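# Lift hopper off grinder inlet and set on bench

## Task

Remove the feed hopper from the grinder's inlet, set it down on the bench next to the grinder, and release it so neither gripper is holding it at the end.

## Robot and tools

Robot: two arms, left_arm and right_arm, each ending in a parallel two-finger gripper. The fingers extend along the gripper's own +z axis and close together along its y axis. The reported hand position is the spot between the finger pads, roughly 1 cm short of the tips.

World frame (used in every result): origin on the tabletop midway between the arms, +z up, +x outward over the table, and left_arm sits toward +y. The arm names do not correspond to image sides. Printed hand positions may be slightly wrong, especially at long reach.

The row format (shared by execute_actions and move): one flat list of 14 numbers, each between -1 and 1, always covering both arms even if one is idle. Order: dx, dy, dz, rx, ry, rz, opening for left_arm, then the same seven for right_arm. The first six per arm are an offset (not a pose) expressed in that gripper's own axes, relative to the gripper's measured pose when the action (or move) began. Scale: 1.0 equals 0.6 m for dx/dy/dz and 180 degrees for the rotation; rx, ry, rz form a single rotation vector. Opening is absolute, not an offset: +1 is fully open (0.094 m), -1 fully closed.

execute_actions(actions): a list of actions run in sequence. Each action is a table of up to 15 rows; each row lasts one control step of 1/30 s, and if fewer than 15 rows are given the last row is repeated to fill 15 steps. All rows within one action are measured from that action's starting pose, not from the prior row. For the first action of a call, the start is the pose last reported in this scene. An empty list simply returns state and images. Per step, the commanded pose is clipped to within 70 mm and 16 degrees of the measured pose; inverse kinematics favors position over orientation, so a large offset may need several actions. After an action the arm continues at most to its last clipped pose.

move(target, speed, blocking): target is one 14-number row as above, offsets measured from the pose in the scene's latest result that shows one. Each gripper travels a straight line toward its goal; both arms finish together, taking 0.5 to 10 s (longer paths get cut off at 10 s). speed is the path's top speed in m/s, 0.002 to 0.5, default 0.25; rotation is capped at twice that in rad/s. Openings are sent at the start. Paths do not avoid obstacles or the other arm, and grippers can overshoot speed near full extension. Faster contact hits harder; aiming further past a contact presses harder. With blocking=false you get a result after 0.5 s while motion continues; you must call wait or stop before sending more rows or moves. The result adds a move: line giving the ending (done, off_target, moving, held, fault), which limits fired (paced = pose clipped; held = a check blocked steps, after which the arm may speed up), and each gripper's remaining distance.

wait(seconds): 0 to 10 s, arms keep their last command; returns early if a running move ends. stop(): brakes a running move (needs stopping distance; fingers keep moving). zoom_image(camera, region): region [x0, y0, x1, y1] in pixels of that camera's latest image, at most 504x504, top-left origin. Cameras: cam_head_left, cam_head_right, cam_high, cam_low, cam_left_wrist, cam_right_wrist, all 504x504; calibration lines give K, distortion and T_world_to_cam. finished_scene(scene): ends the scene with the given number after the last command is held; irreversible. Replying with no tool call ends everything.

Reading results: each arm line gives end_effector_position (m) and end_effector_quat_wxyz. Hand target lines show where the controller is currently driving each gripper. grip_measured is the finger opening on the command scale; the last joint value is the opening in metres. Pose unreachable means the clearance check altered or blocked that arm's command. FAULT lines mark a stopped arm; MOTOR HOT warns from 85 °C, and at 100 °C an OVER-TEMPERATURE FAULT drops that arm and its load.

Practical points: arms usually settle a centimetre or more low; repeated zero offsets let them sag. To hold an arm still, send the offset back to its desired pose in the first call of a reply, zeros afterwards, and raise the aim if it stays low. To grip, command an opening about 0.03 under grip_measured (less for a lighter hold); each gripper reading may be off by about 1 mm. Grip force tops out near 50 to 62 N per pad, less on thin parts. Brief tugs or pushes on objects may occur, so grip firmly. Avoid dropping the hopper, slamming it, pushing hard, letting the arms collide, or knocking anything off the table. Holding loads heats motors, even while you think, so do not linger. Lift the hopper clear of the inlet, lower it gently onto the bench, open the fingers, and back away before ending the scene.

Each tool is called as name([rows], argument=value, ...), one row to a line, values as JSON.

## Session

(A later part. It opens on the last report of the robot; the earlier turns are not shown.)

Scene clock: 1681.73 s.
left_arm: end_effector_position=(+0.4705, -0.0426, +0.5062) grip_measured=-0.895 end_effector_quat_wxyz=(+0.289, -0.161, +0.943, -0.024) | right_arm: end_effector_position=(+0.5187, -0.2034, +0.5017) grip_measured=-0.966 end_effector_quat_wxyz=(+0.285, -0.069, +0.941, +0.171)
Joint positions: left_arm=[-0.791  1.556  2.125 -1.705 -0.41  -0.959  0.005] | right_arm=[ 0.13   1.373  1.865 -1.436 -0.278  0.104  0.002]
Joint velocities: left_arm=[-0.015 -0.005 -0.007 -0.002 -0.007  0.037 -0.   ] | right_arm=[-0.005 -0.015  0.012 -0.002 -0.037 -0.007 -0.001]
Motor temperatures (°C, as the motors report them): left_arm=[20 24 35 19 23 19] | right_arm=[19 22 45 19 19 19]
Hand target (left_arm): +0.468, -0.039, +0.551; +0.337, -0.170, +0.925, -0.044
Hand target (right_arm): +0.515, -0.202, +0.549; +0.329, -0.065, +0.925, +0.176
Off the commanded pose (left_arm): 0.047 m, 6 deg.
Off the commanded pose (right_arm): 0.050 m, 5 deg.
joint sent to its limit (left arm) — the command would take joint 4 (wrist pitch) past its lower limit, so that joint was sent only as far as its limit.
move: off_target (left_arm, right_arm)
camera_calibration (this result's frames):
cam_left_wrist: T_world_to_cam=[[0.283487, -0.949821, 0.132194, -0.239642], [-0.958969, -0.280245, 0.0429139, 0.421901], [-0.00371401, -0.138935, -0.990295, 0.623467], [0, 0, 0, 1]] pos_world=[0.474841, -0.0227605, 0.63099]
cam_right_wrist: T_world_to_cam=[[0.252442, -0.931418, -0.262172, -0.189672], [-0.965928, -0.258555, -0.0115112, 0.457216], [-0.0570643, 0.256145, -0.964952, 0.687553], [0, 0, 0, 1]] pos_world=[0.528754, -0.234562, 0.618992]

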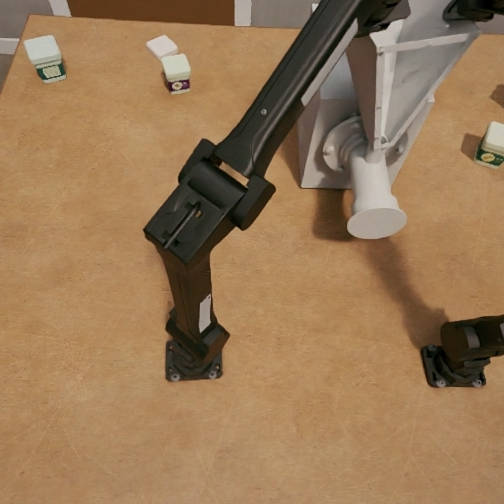

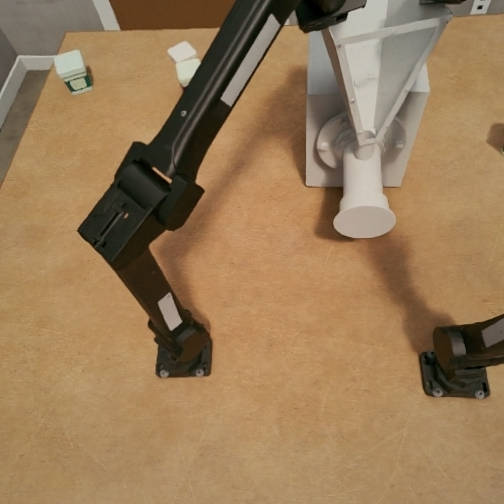

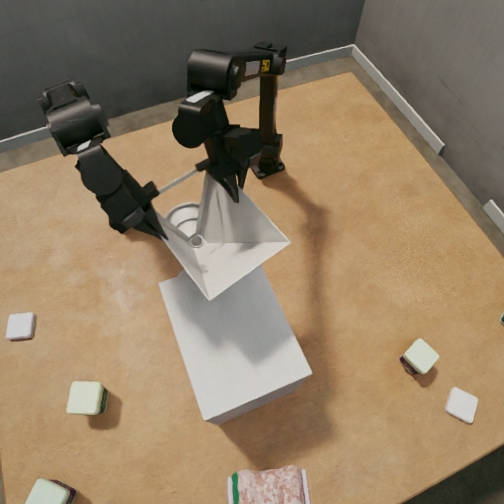

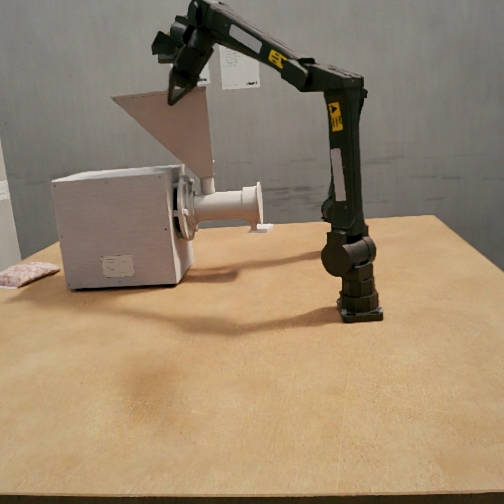

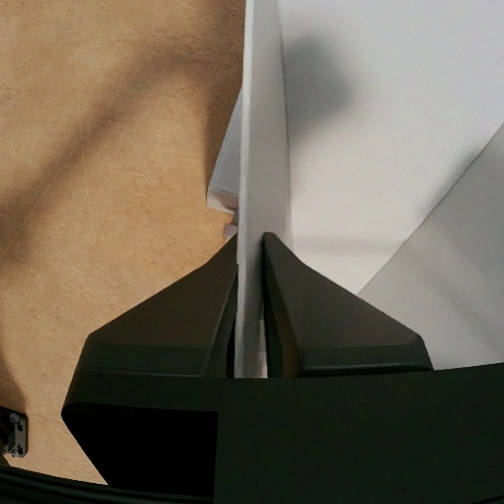

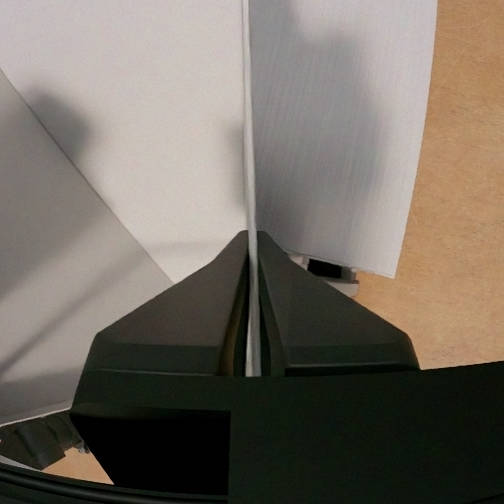

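execute_actions([
  [[-0.017, -0.006, -0.028, 0, -0.03, 0, -0.2, -0.0195, 0.0094, -0.0254, 0, 0, 0, -1]],
  [[0, 0, -0.1, 0, -0.05, 0, -0.2, 0, 0, 0, 0, 0, 0, -1]],
  [[0, 0, -0.1, 0, -0.03, 0, -0.2, 0, 0, 0, 0, 0, 0, -1]],
])

Scene clock: 1687.23 s.
left_arm: end_effector_position=(+0.3997, -0.0659, +0.5797) grip_measured=-0.203 end_effector_quat_wxyz=(+0.449, -0.121, +0.885, +0.007) | right_arm: end_effector_position=(+0.5166, -0.2005, +0.5021) grip_measured=-0.969 end_effector_quat_wxyz=(+0.269, -0.070, +0.944, +0.176)
Joint positions: left_arm=[-1.052  1.462  2.116 -1.699 -0.81  -1.018  0.037] | right_arm=[ 0.132  1.392  1.896 -1.48  -0.292  0.106  0.001]
Joint velocities: left_arm=[-0.015 -0.015 -0.007 -0.017  0.007  0.037  0.001] | right_arm=[ 0.005 -0.005 -0.002  0.002 -0.007  0.007  0.002]
Motor temperatures (°C, as the motors report them): left_arm=[20 24 35 19 24 19] | right_arm=[19 22 46 19 19 19]
Hand target (left_arm): +0.398, -0.059, +0.589; +0.453, -0.133, +0.882, -0.001
Hand target (right_arm): +0.517, -0.201, +0.502; +0.269, -0.069, +0.944, +0.176
Off the commanded pose (left_arm): 0.012 m, 3 deg.
Off the commanded pose (right_arm): 0.000 m, 0 deg.
joint sent to its limit (left arm) — the command would take joint 4 (wrist pitch) past its lower limit, so that joint was sent only as far as its limit.
camera_calibration (this result's frames):
cam_left_wrist: T_world_to_cam=[[0.216916, -0.972106, 0.0892069, -0.201356], [-0.923667, -0.233957, -0.303485, 0.534047], [0.31589, -0.0165667, -0.948651, 0.548927], [0, 0, 0, 1]] pos_world=[0.363558, -0.0617014, 0.700778]
cam_right_wrist: T_world_to_cam=[[0.25146, -0.927414, -0.276895, -0.177621], [-0.963552, -0.266862, 0.018768, 0.437816], [-0.0912985, 0.262083, -0.960717, 0.703857], [0, 0, 0, 1]] pos_world=[0.530785, -0.232361, 0.618808]

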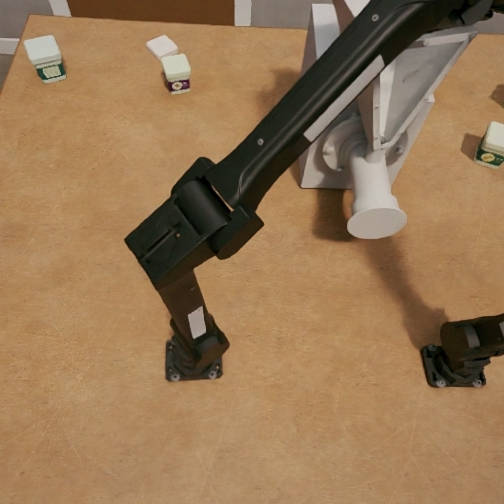

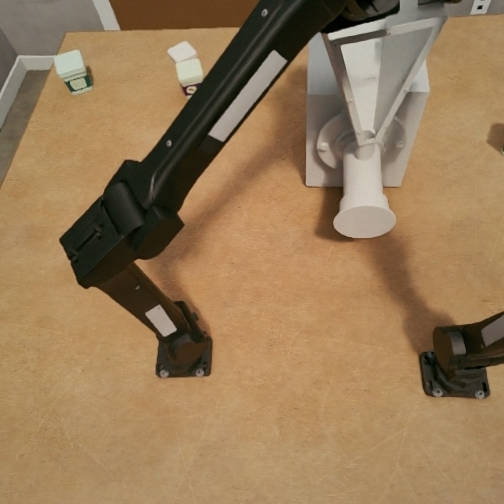

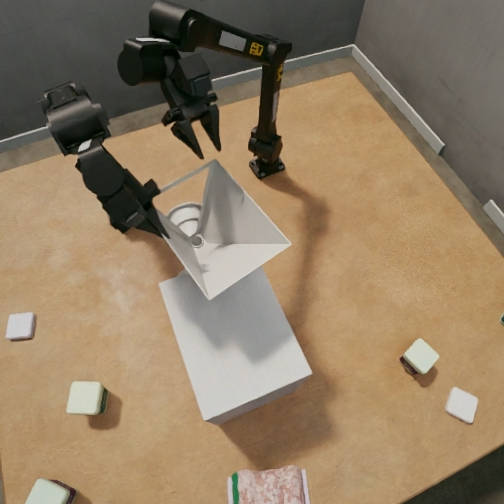

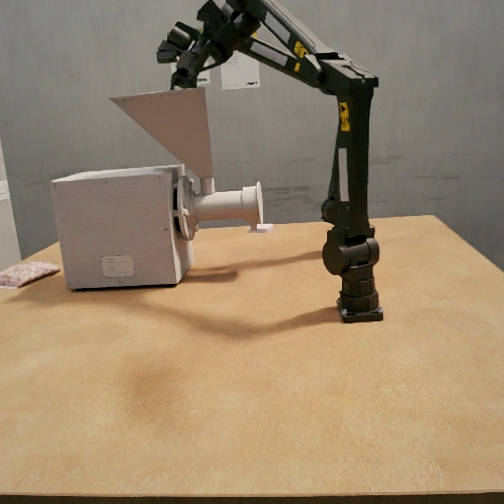

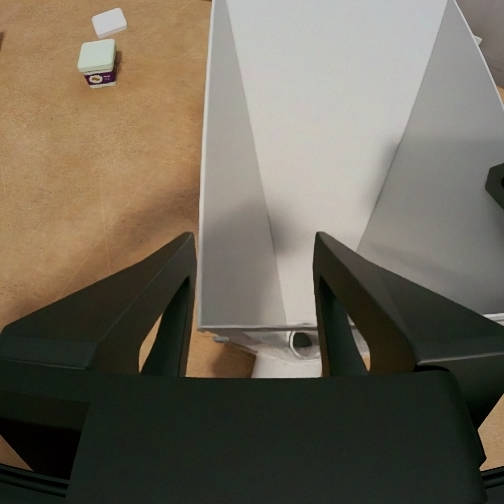

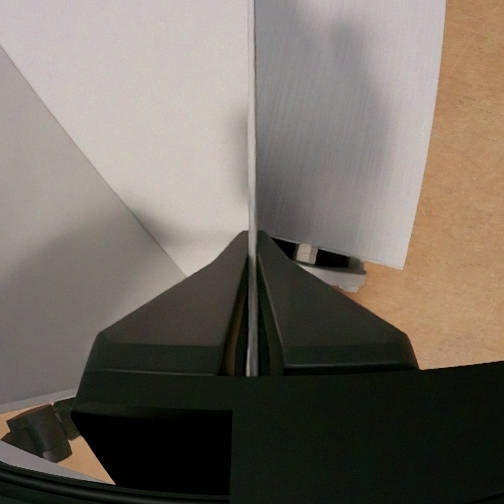

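move(target=[0.0432, 0.3076, -0.0516, 0, -0.04, 0, -0.2, -0.0463, 0.0578, -0.0104, -0.0475, -0.004, -0.0706, -1], speed=0.06)

Scene clock: 1709.30 s.
left_arm: end_effector_position=(+0.3191, +0.1004, +0.5543) grip_measured=-0.203 end_effector_quat_wxyz=(+0.498, -0.115, +0.859, +0.016) | right_arm: end_effector_position=(+0.5245, -0.1779, +0.5042) grip_measured=-0.970 end_effector_quat_wxyz=(+0.258, -0.176, +0.926, +0.211)
Joint positions: left_arm=[-0.974  0.922  1.549 -1.501 -0.856 -0.835  0.037] | right_arm=[ 0.132  1.459  1.97  -1.532 -0.422 -0.093  0.001]
Joint velocities: left_arm=[ 0.005  0.005 -0.002 -0.002 -0.037  0.022 -0.001] | right_arm=[-0.005  0.005 -0.012 -0.007  0.007 -0.066 -0.001]
Motor temperatures (°C, as the motors report them): left_arm=[20 23 32 19 22 19] | right_arm=[19 22 43 19 19 19]
Hand target (left_arm): +0.321, +0.104, +0.559; +0.504, -0.120, +0.855, +0.014
Hand target (right_arm): +0.527, -0.170, +0.532; +0.288, -0.192, +0.913, +0.216
Off the commanded pose (left_arm): 0.007 m, 1 deg.
Off the commanded pose (right_arm): 0.029 m, 4 deg.
move: off_target (right_arm)
camera_calibration (this result's frames):
cam_left_wrist: T_world_to_cam=[[0.211485, -0.97422, 0.0785444, -0.0120878], [-0.884098, -0.224944, -0.409598, 0.536015], [0.416707, 0.017183, -0.908878, 0.495383], [0, 0, 0, 1]] pos_world=[0.270016, 0.100285, 0.670743]
cam_right_wrist: T_world_to_cam=[[0.459227, -0.843044, -0.279978, -0.25051], [-0.879015, -0.476753, -0.00623058, 0.382356], [-0.128228, 0.248966, -0.959986, 0.717337], [0, 0, 0, 1]] pos_world=[0.543121, -0.207494, 0.620879]

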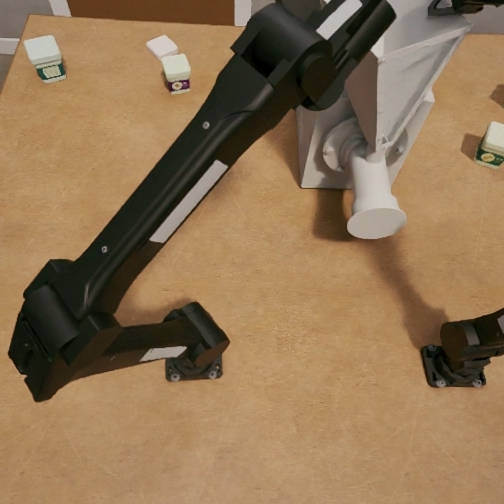

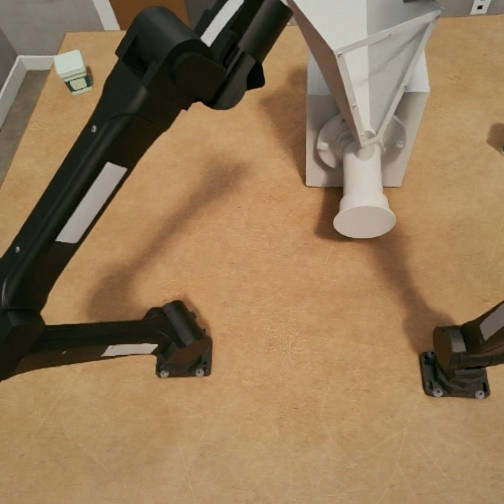

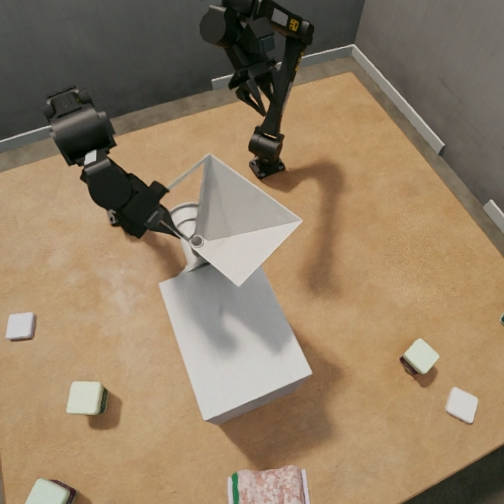

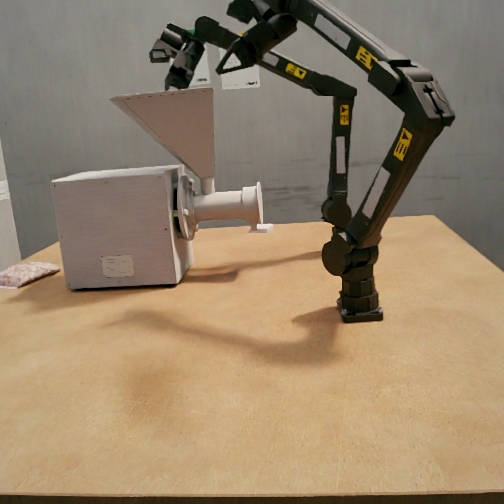

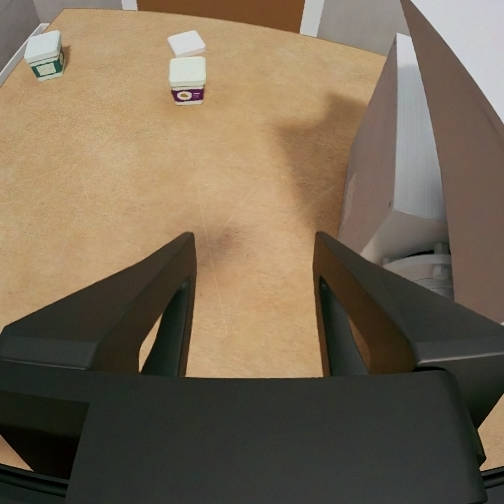

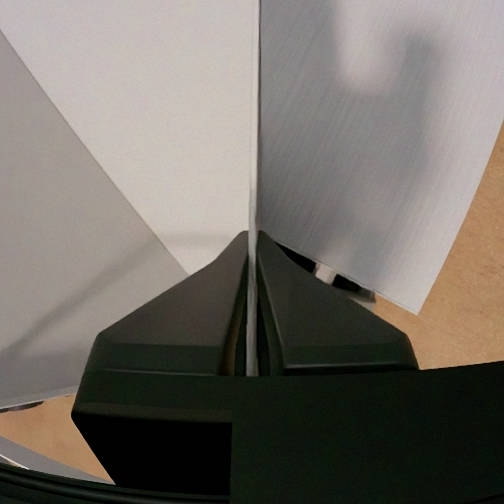

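move(target=[0, 0, 0, 0, 0, 0, -0.2, -0.0511, 0.0646, -0.0030, -0.0580, -0.0185, -0.0816, -1], speed=0.05)

Scene clock: 1727.60 s.
left_arm: end_effector_position=(+0.3194, +0.1000, +0.5518) grip_measured=-0.203 end_effector_quat_wxyz=(+0.497, -0.113, +0.860, +0.019) | right_arm: end_effector_position=(+0.5319, -0.1501, +0.5047) grip_measured=-0.970 end_effector_quat_wxyz=(+0.265, -0.291, +0.882, +0.259)
Joint positions: left_arm=[-0.974  0.922  1.544 -1.501 -0.856 -0.833  0.037] | right_arm=[ 0.135  1.516  2.011 -1.546 -0.583 -0.311  0.001]
Joint velocities: left_arm=[-0.005 -0.024 -0.017 -0.017  0.051  0.007  0.001] | right_arm=[-0.015 -0.005 -0.002 -0.022 -0.022 -0.007  0.   ]
Motor temperatures (°C, as the motors report them): left_arm=[20 23 31 19 21 19] | right_arm=[19 22 44 19 20 19]
Hand target (left_arm): +0.319, +0.100, +0.554; +0.498, -0.115, +0.859, +0.016
Hand target (right_arm): +0.530, -0.140, +0.533; +0.294, -0.309, +0.865, +0.264
Off the commanded pose (left_arm): 0.002 m, 0 deg.
Off the commanded pose (right_arm): 0.031 m, 4 deg.
move: off_target (right_arm)
camera_calibration (this result's frames):
cam_left_wrist: T_world_to_cam=[[0.210837, -0.974881, 0.0717936, -0.00830339], [-0.885885, -0.221604, -0.407553, 0.534288], [0.413226, 0.0223265, -0.910355, 0.494451], [0, 0, 0, 1]] pos_world=[0.270749, 0.099266, 0.668473]
cam_right_wrist: T_world_to_cam=[[0.671082, -0.68574, -0.281798, -0.318492], [-0.730247, -0.677024, -0.0915322, 0.33597], [-0.128016, 0.267207, -0.955098, 0.711997], [0, 0, 0, 1]] pos_world=[0.550223, -0.181194, 0.621029]

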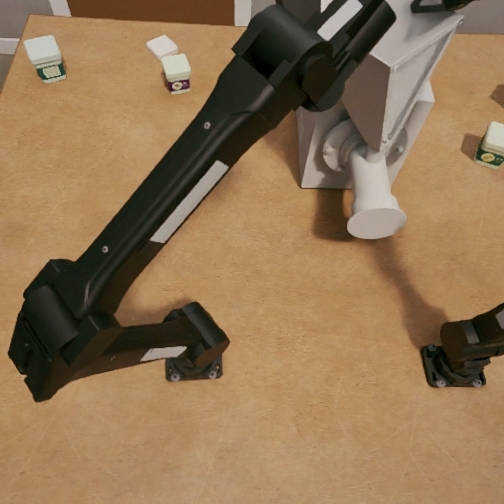

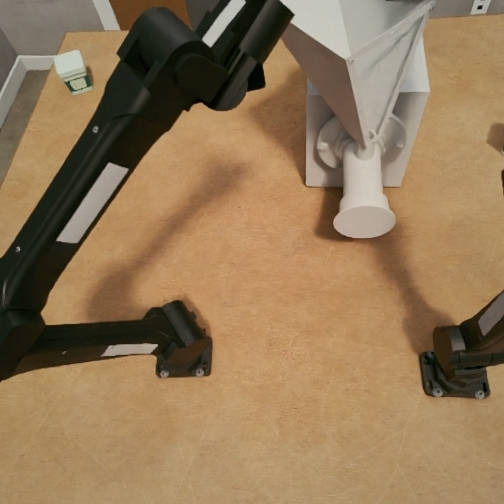

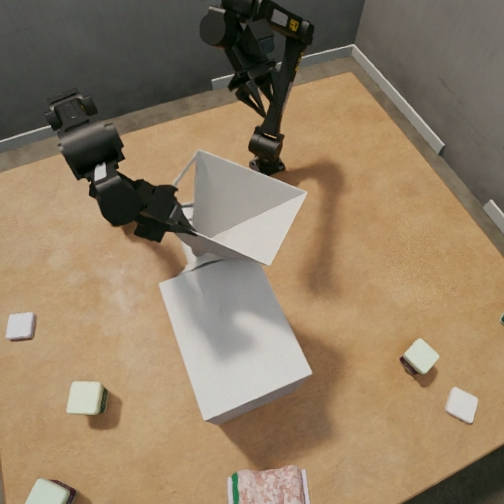

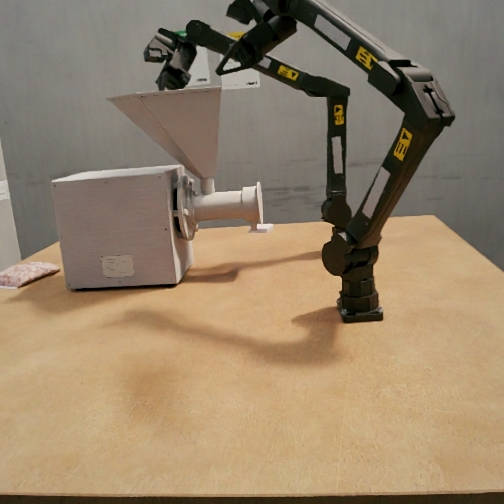

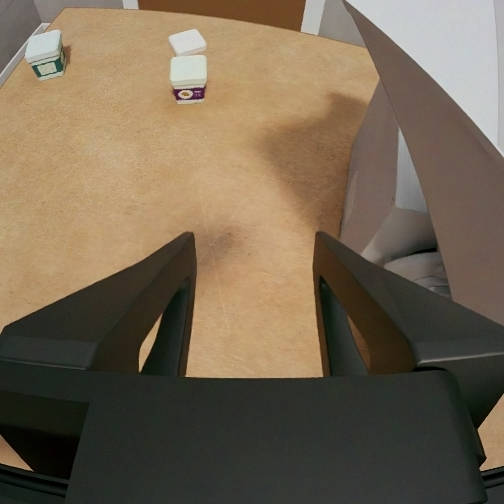

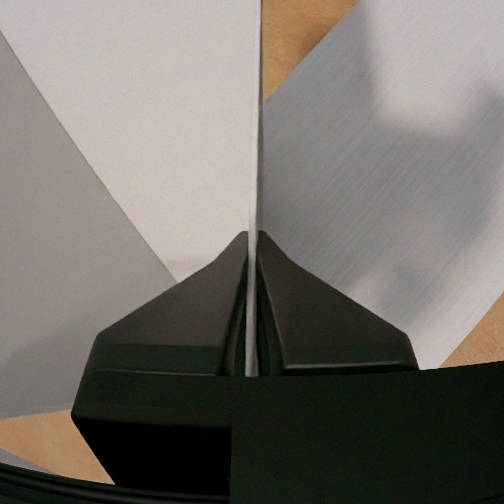

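move(target=[0, 0, 0.005, 0, 0, 0, -0.2, -0.0542, 0.0627, 0.0034, -0.0649, -0.008, -0.0762, -1], speed=0.05)

Scene clock: 1739.17 s.
left_arm: end_effector_position=(+0.3197, +0.0988, +0.5469) grip_measured=-0.203 end_effector_quat_wxyz=(+0.493, -0.111, +0.863, +0.021) | right_arm: end_effector_position=(+0.5338, -0.1202, +0.5042) grip_measured=-0.970 end_effector_quat_wxyz=(+0.248, -0.401, +0.824, +0.313)
Joint positions: left_arm=[-0.974  0.922  1.533 -1.501 -0.851 -0.833  0.037] | right_arm=[ 0.151  1.625  2.129 -1.68  -0.74  -0.569  0.001]
Joint velocities: left_arm=[-0.005 -0.005 -0.002  0.012 -0.051  0.022  0.   ] | right_arm=[-0.015 -0.015 -0.007 -0.002 -0.037 -0.095 -0.001]
Motor temperatures (°C, as the motors report them): left_arm=[20 23 31 19 21 19] | right_arm=[19 22 45 19 20 19]
Hand target (left_arm): +0.322, +0.100, +0.550; +0.497, -0.113, +0.860, +0.019
Hand target (right_arm): +0.529, -0.111, +0.534; +0.276, -0.416, +0.806, +0.318
Off the commanded pose (left_arm): 0.004 m, 1 deg.
Off the commanded pose (right_arm): 0.032 m, 4 deg.
move: off_target (right_arm)
camera_calibration (this result's frames):
cam_left_wrist: T_world_to_cam=[[0.208635, -0.975886, 0.0641758, -0.00424647], [-0.890238, -0.216673, -0.400662, 0.529442], [0.404905, 0.0264603, -0.913976, 0.494129], [0, 0, 0, 1]] pos_world=[0.27214, 0.0974966, 0.664021]
cam_right_wrist: T_world_to_cam=[[0.833299, -0.468109, -0.294086, -0.353611], [-0.524009, -0.838332, -0.15038, 0.25774], [-0.176148, 0.279416, -0.943874, 0.725299], [0, 0, 0, 1]] pos_world=[0.557481, -0.152116, 0.619358]

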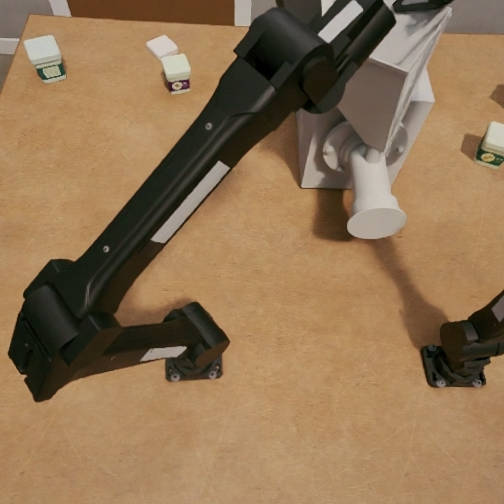

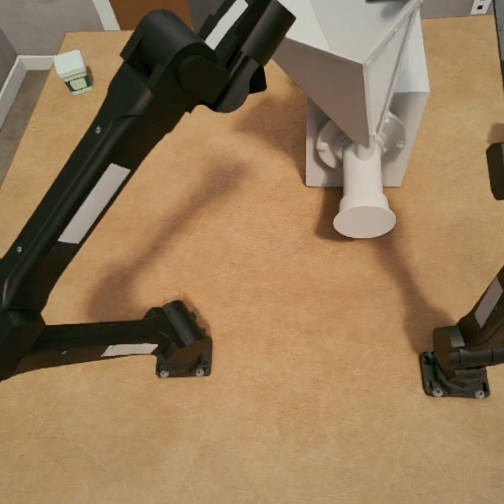

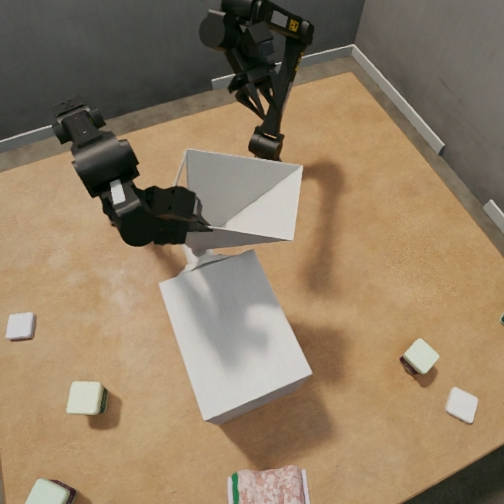

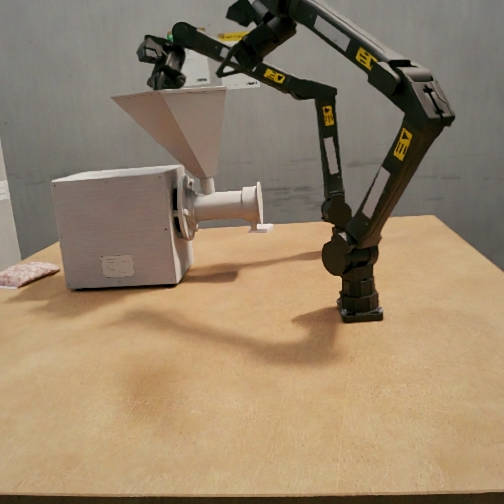

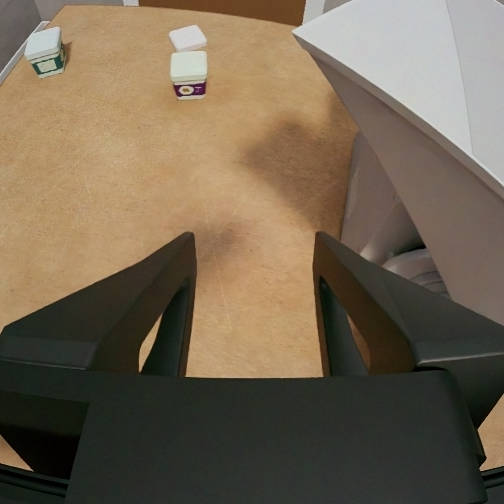

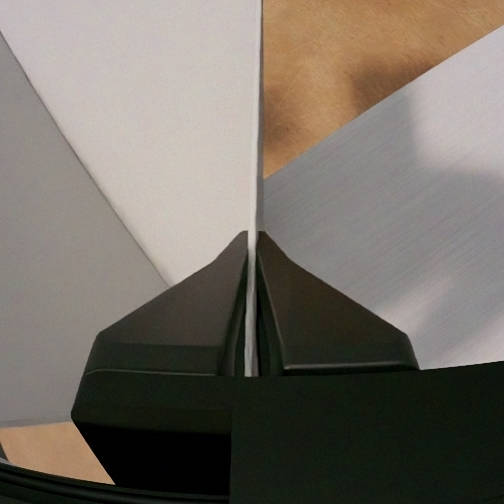

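zoom_image(camera="cam_low", region=[150, 140, 270, 240])

zoom_image(camera="cam_head_right", region=[290, 60, 450, 220])

Region (150, 140, 270, 240) of cam_low's 504x504 image, scaled by 4.200, with more detail than that image has.

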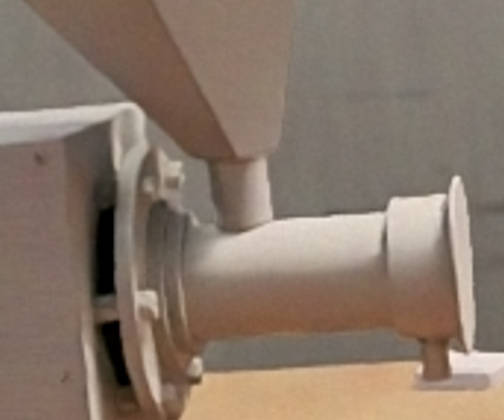

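Region (290, 60, 450, 220) of cam_head_right's 504x504 image, scaled by 3.150, with more detail than that image has.

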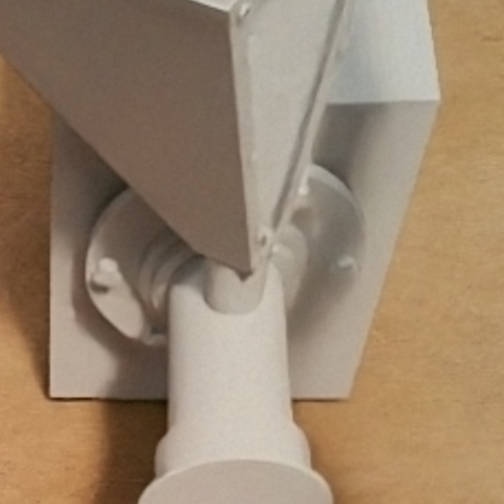

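execute_actions([
  [[0, 0, -0.005, 0, 0, 0, -1, 0, 0, 0, 0, 0, 0, -0.2]],
  [[0, 0, 0, 0, 0, 0, -1, 0, 0, -0.12, 0, -0.05, 0, -0.2]],
  [[0, 0, 0, 0, 0, 0, -1, 0, 0, -0.08, 0, -0.05, 0, -0.2]],
])

Scene clock: 1860.67 s.
left_arm: end_effector_position=(+0.3196, +0.0995, +0.5412) grip_measured=-0.982 end_effector_quat_wxyz=(+0.490, -0.107, +0.865, +0.030) | right_arm: end_effector_position=(+0.5056, -0.2190, +0.5766) grip_measured=-0.202 end_effector_quat_wxyz=(+0.373, -0.336, +0.782, +0.370)
Joint positions: left_arm=[-0.974  0.922  1.522 -1.509 -0.855 -0.834  0.001] | right_arm=[-0.112  1.457  2.017 -1.593 -1.022 -0.586  0.037]
Joint velocities: left_arm=[-0.015 -0.005 -0.012 -0.017 -0.022 -0.007 -0.001] | right_arm=[-0.015 -0.024 -0.007 -0.012 -0.066  0.051 -0.   ]
Motor temperatures (°C, as the motors report them): left_arm=[20 22 30 19 20 19] | right_arm=[19 23 47 19 23 19]
Hand target (left_arm): +0.319, +0.100, +0.544; +0.491, -0.108, +0.864, +0.027
Hand target (right_arm): +0.508, -0.215, +0.577; +0.373, -0.338, +0.780, +0.372
Off the commanded pose (left_arm): 0.002 m, 0 deg.
Off the commanded pose (right_arm): 0.005 m, 0 deg.
camera_calibration (this result's frames):
cam_left_wrist: T_world_to_cam=[[0.211471, -0.976321, 0.0455782, 0.00604337], [-0.893809, -0.212046, -0.395148, 0.524951], [0.395456, 0.0428244, -0.917486, 0.492251], [0, 0, 0, 1]] pos_world=[0.273264, 0.0961337, 0.658792]
cam_right_wrist: T_world_to_cam=[[0.81527, -0.494938, -0.300617, -0.348057], [-0.579079, -0.695343, -0.425636, 0.388912], [0.00163156, 0.521089, -0.853501, 0.727104], [0, 0, 0, 1]] pos_world=[0.507785, -0.280726, 0.681487]

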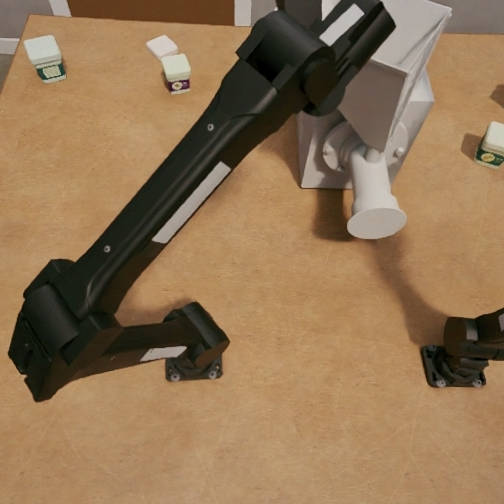

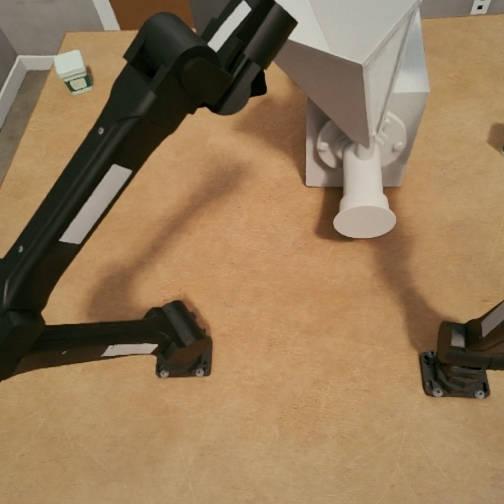

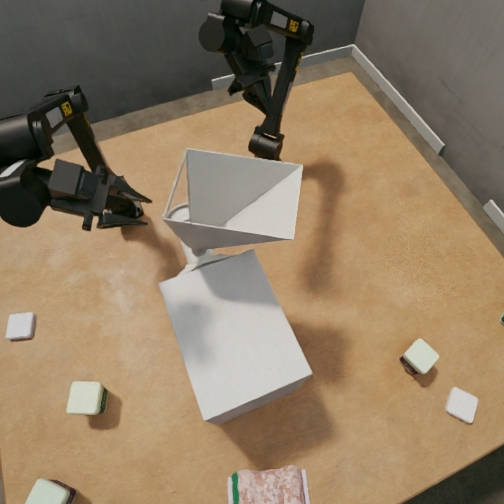

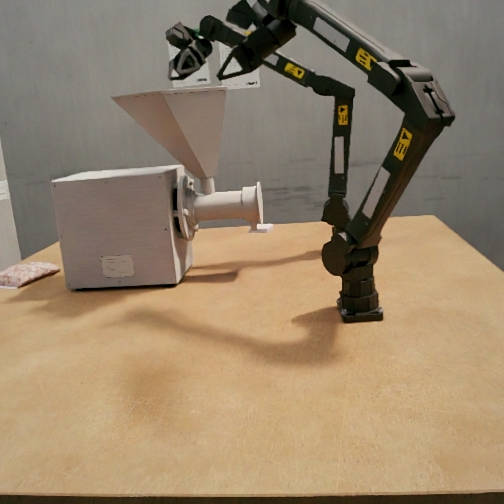

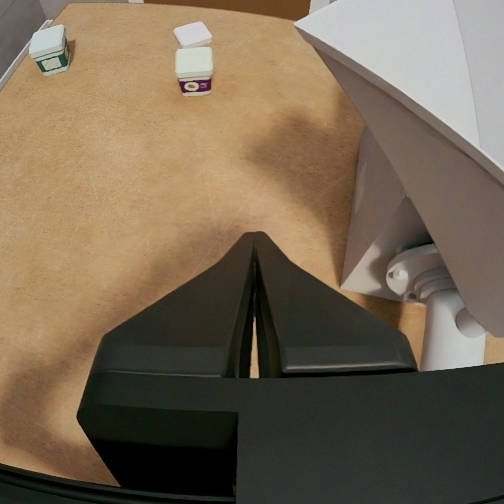

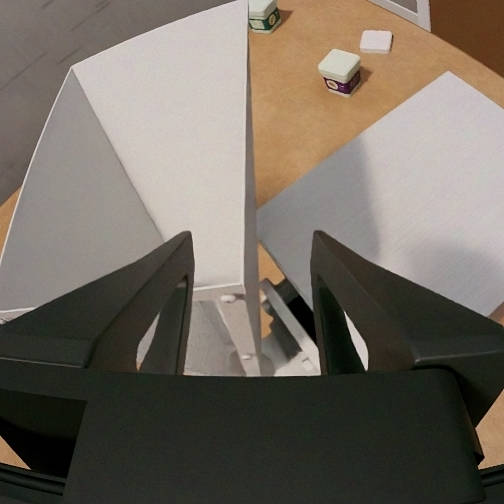

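move(target=[-0.1763, -0.1712, 0.1505, 0.1758, 0.0790, 0.1585, -1, 0.565, 0.1173, -0.305, 0.396, 0.0053, 0.184, -0.2], speed=0.15)

Scene clock: 1909.70 s.
left_arm: end_effector_position=(+0.4655, +0.0200, +0.5679) grip_measured=-0.982 end_effector_quat_wxyz=(+0.346, +0.238, +0.902, -0.097) | right_arm: end_effector_position=(+0.2215, -0.4184, +0.3994) grip_measured=-0.202 end_effector_quat_wxyz=(+0.377, +0.160, +0.910, -0.061)
Joint positions: left_arm=[-0.531  1.355  2.019 -1.503  0.053  0.043  0.001] | right_arm=[-0.683  0.468  1.06  -1.404 -0.222 -0.214  0.037]
Joint velocities: left_arm=[-0.005  0.005  0.007  0.002  0.007  0.037 -0.001] | right_arm=[-0.005 -0.015 -0.002  0.012 -0.081 -0.051  0.   ]
Motor temperatures (°C, as the motors report them): left_arm=[20 22 30 19 20 19] | right_arm=[19 22 42 19 21 19]
Hand target (left_arm): +0.466, +0.026, +0.590; +0.367, +0.238, +0.894, -0.098
Hand target (right_arm): +0.219, -0.418, +0.398; +0.376, +0.160, +0.911, -0.063
Off the commanded pose (left_arm): 0.025 m, 3 deg.
Off the commanded pose (right_arm): 0.002 m, 1 deg.
move: off_target (left_arm)
camera_calibration (this result's frames):
cam_left_wrist: T_world_to_cam=[[-0.502357, -0.864654, 0.00341427, 0.250337], [-0.859054, 0.498647, -0.115659, 0.459925], [0.0983024, -0.0610351, -0.993283, 0.645815], [0, 0, 0, 1]] pos_world=[0.457374, 0.0265322, 0.693817]
cam_right_wrist: T_world_to_cam=[[-0.318315, -0.947882, 0.0139771, -0.332438], [-0.935759, 0.311816, -0.164697, 0.406457], [0.151755, -0.0655048, -0.986245, 0.454667], [0, 0, 0, 1]] pos_world=[0.205528, -0.412069, 0.520002]

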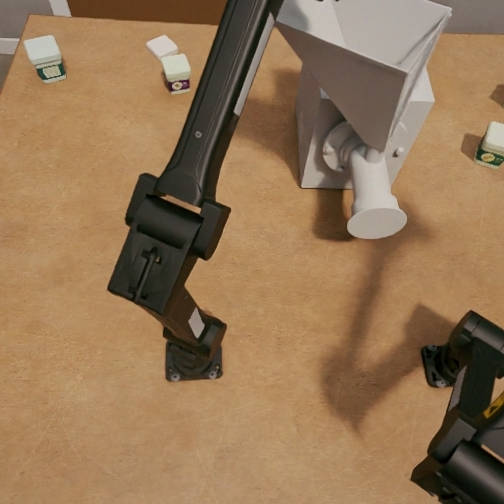

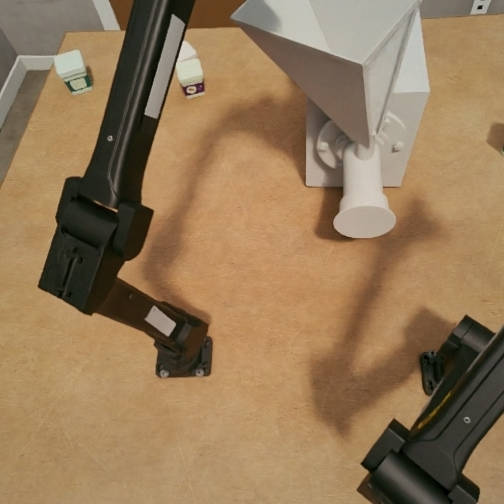

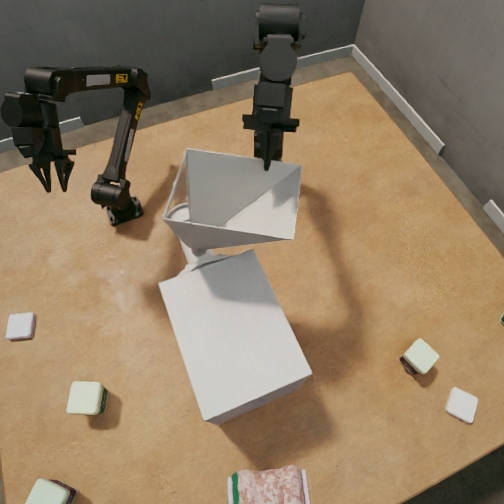

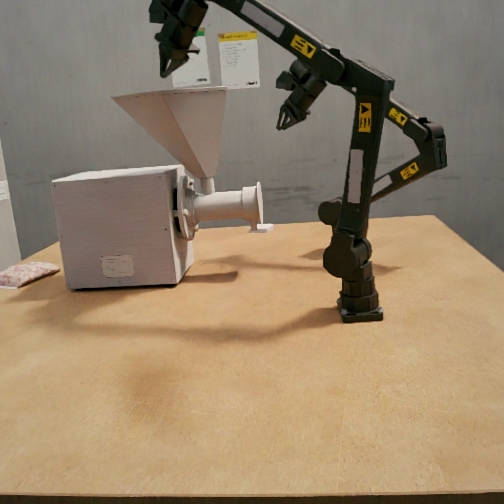

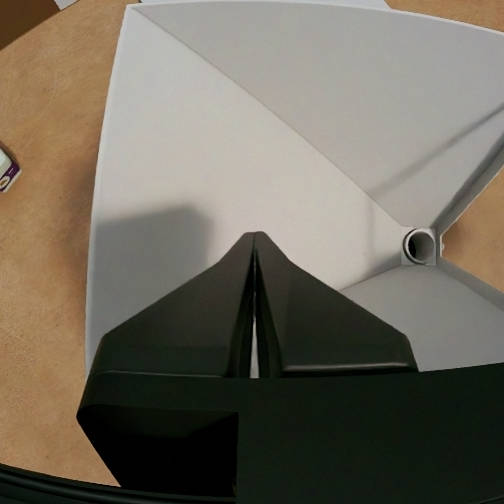

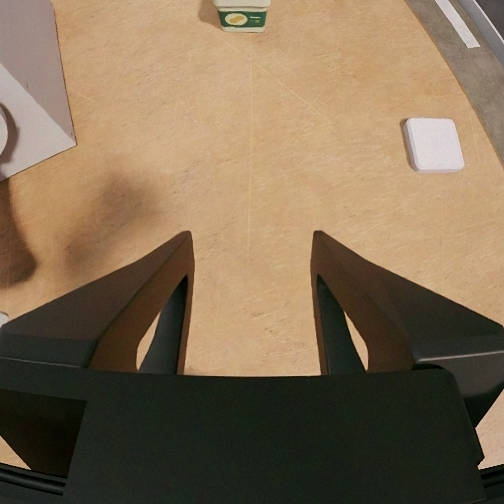

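zoom_image(camera="cam_low", region=[165, 20, 270, 100])

zoom_image(camera="cam_left_wrist", region=[370, 190, 480, 300])

Region (165, 20, 270, 100) of cam_low's 504x504 image, scaled by 4.800, with more detail than that image has; it fills the top 384 rows of this view, and the rest is white.

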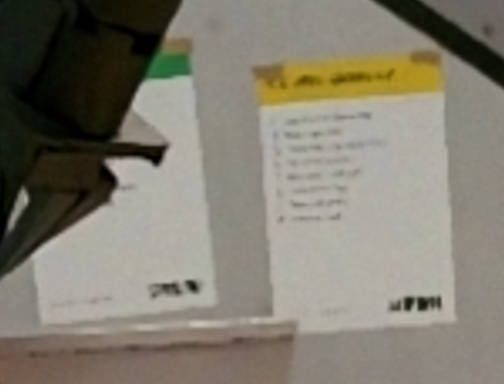

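Region (370, 190, 480, 300) of cam_left_wrist's 504x504 image, scaled by 4.582, with more detail than that image has.

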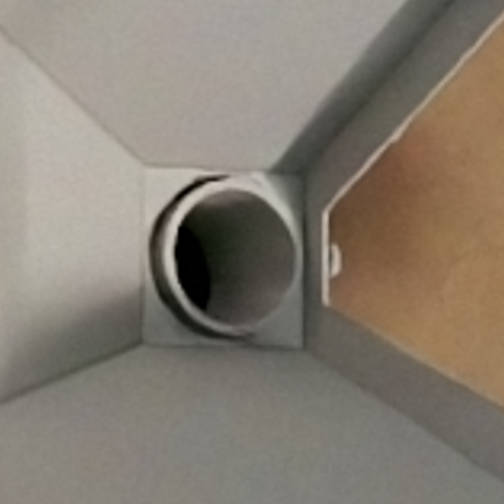

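move(target=[0.0766, 0.0048, 0.0944, 0, -0.01, 0, -1, 0, 0, -0.003, 0, 0, 0, -0.2], speed=0.1)

Scene clock: 1956.73 s.
left_arm: end_effector_position=(+0.4736, +0.0142, +0.5099) grip_measured=-0.983 end_effector_quat_wxyz=(+0.377, +0.237, +0.889, -0.108) | right_arm: end_effector_position=(+0.2215, -0.4183, +0.3995) grip_measured=-0.202 end_effector_quat_wxyz=(+0.377, +0.159, +0.910, -0.061)
Joint positions: left_arm=[-0.531  1.239  1.7   -1.228  0.062  0.042  0.001] | right_arm=[-0.683  0.468  1.06  -1.404 -0.223 -0.217  0.037]
Joint velocities: left_arm=[-0.015 -0.005  0.007  0.002 -0.066 -0.037 -0.   ] | right_arm=[-0.005  0.005 -0.022 -0.002 -0.066 -0.066 -0.   ]
Motor temperatures (°C, as the motors report them): left_arm=[20 22 32 19 20 19] | right_arm=[19 22 41 19 21 19]
Hand target (left_arm): +0.471, +0.020, +0.495; +0.360, +0.237, +0.897, -0.101
Hand target (right_arm): +0.220, -0.418, +0.401; +0.377, +0.160, +0.910, -0.061
Off the commanded pose (left_arm): 0.016 m, 2 deg.
Off the commanded pose (right_arm): 0.002 m, 0 deg.
move: off_target (left_arm)
camera_calibration (this result's frames):
cam_left_wrist: T_world_to_cam=[[-0.507644, -0.861548, 0.00572312, 0.250897], [-0.847113, 0.497905, -0.185716, 0.493134], [0.157153, -0.0991255, -0.982587, 0.55428], [0, 0, 0, 1]] pos_world=[0.457999, 0.0255696, 0.634775]
cam_right_wrist: T_world_to_cam=[[-0.316278, -0.948547, 0.0150683, -0.333476], [-0.936458, 0.309628, -0.164854, 0.405785], [0.151706, -0.0662504, -0.986203, 0.454368], [0, 0, 0, 1]] pos_world=[0.205599, -0.411859, 0.520019]

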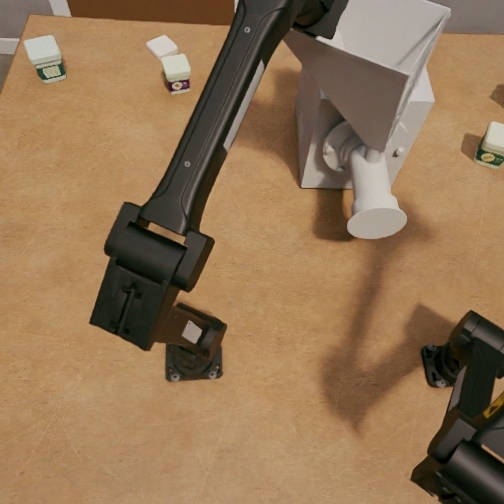

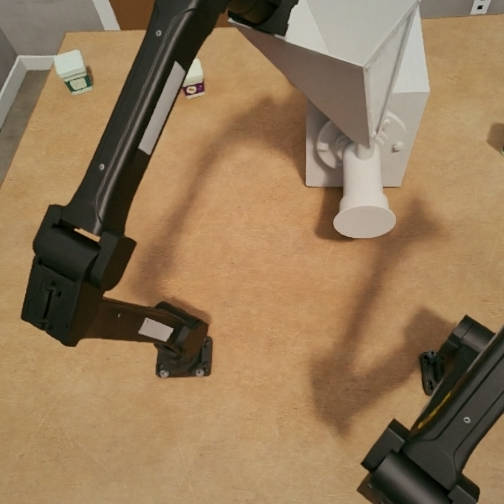

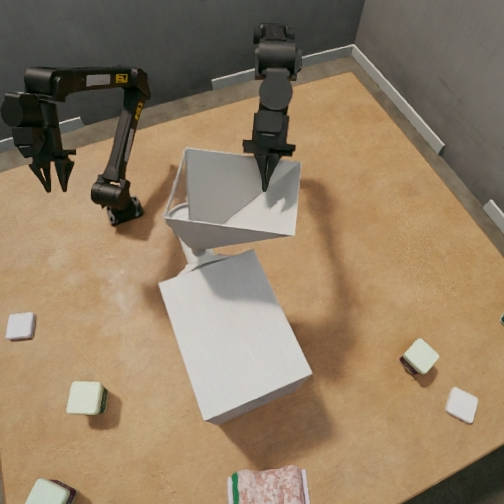

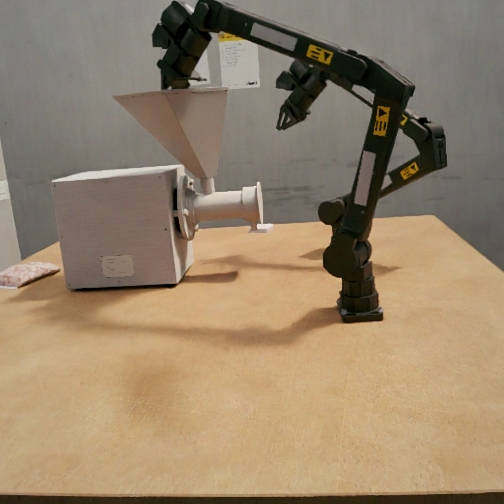

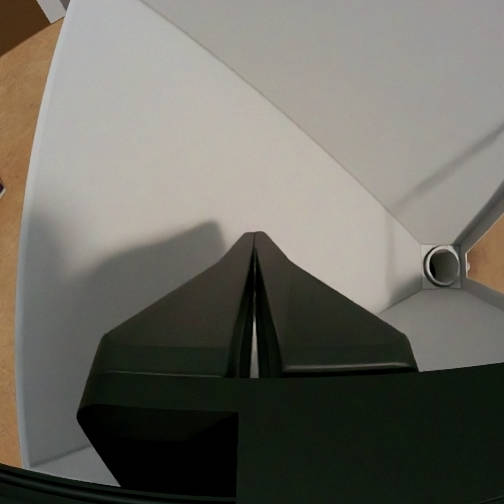

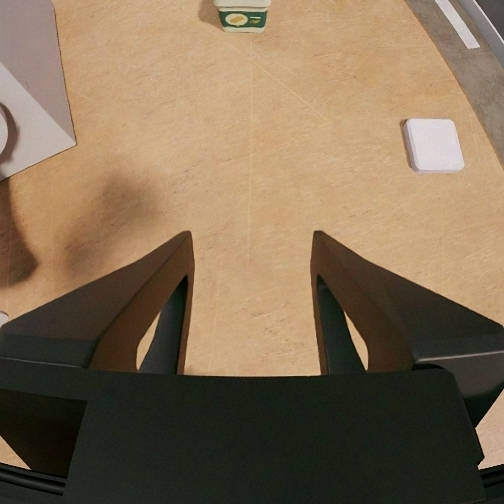

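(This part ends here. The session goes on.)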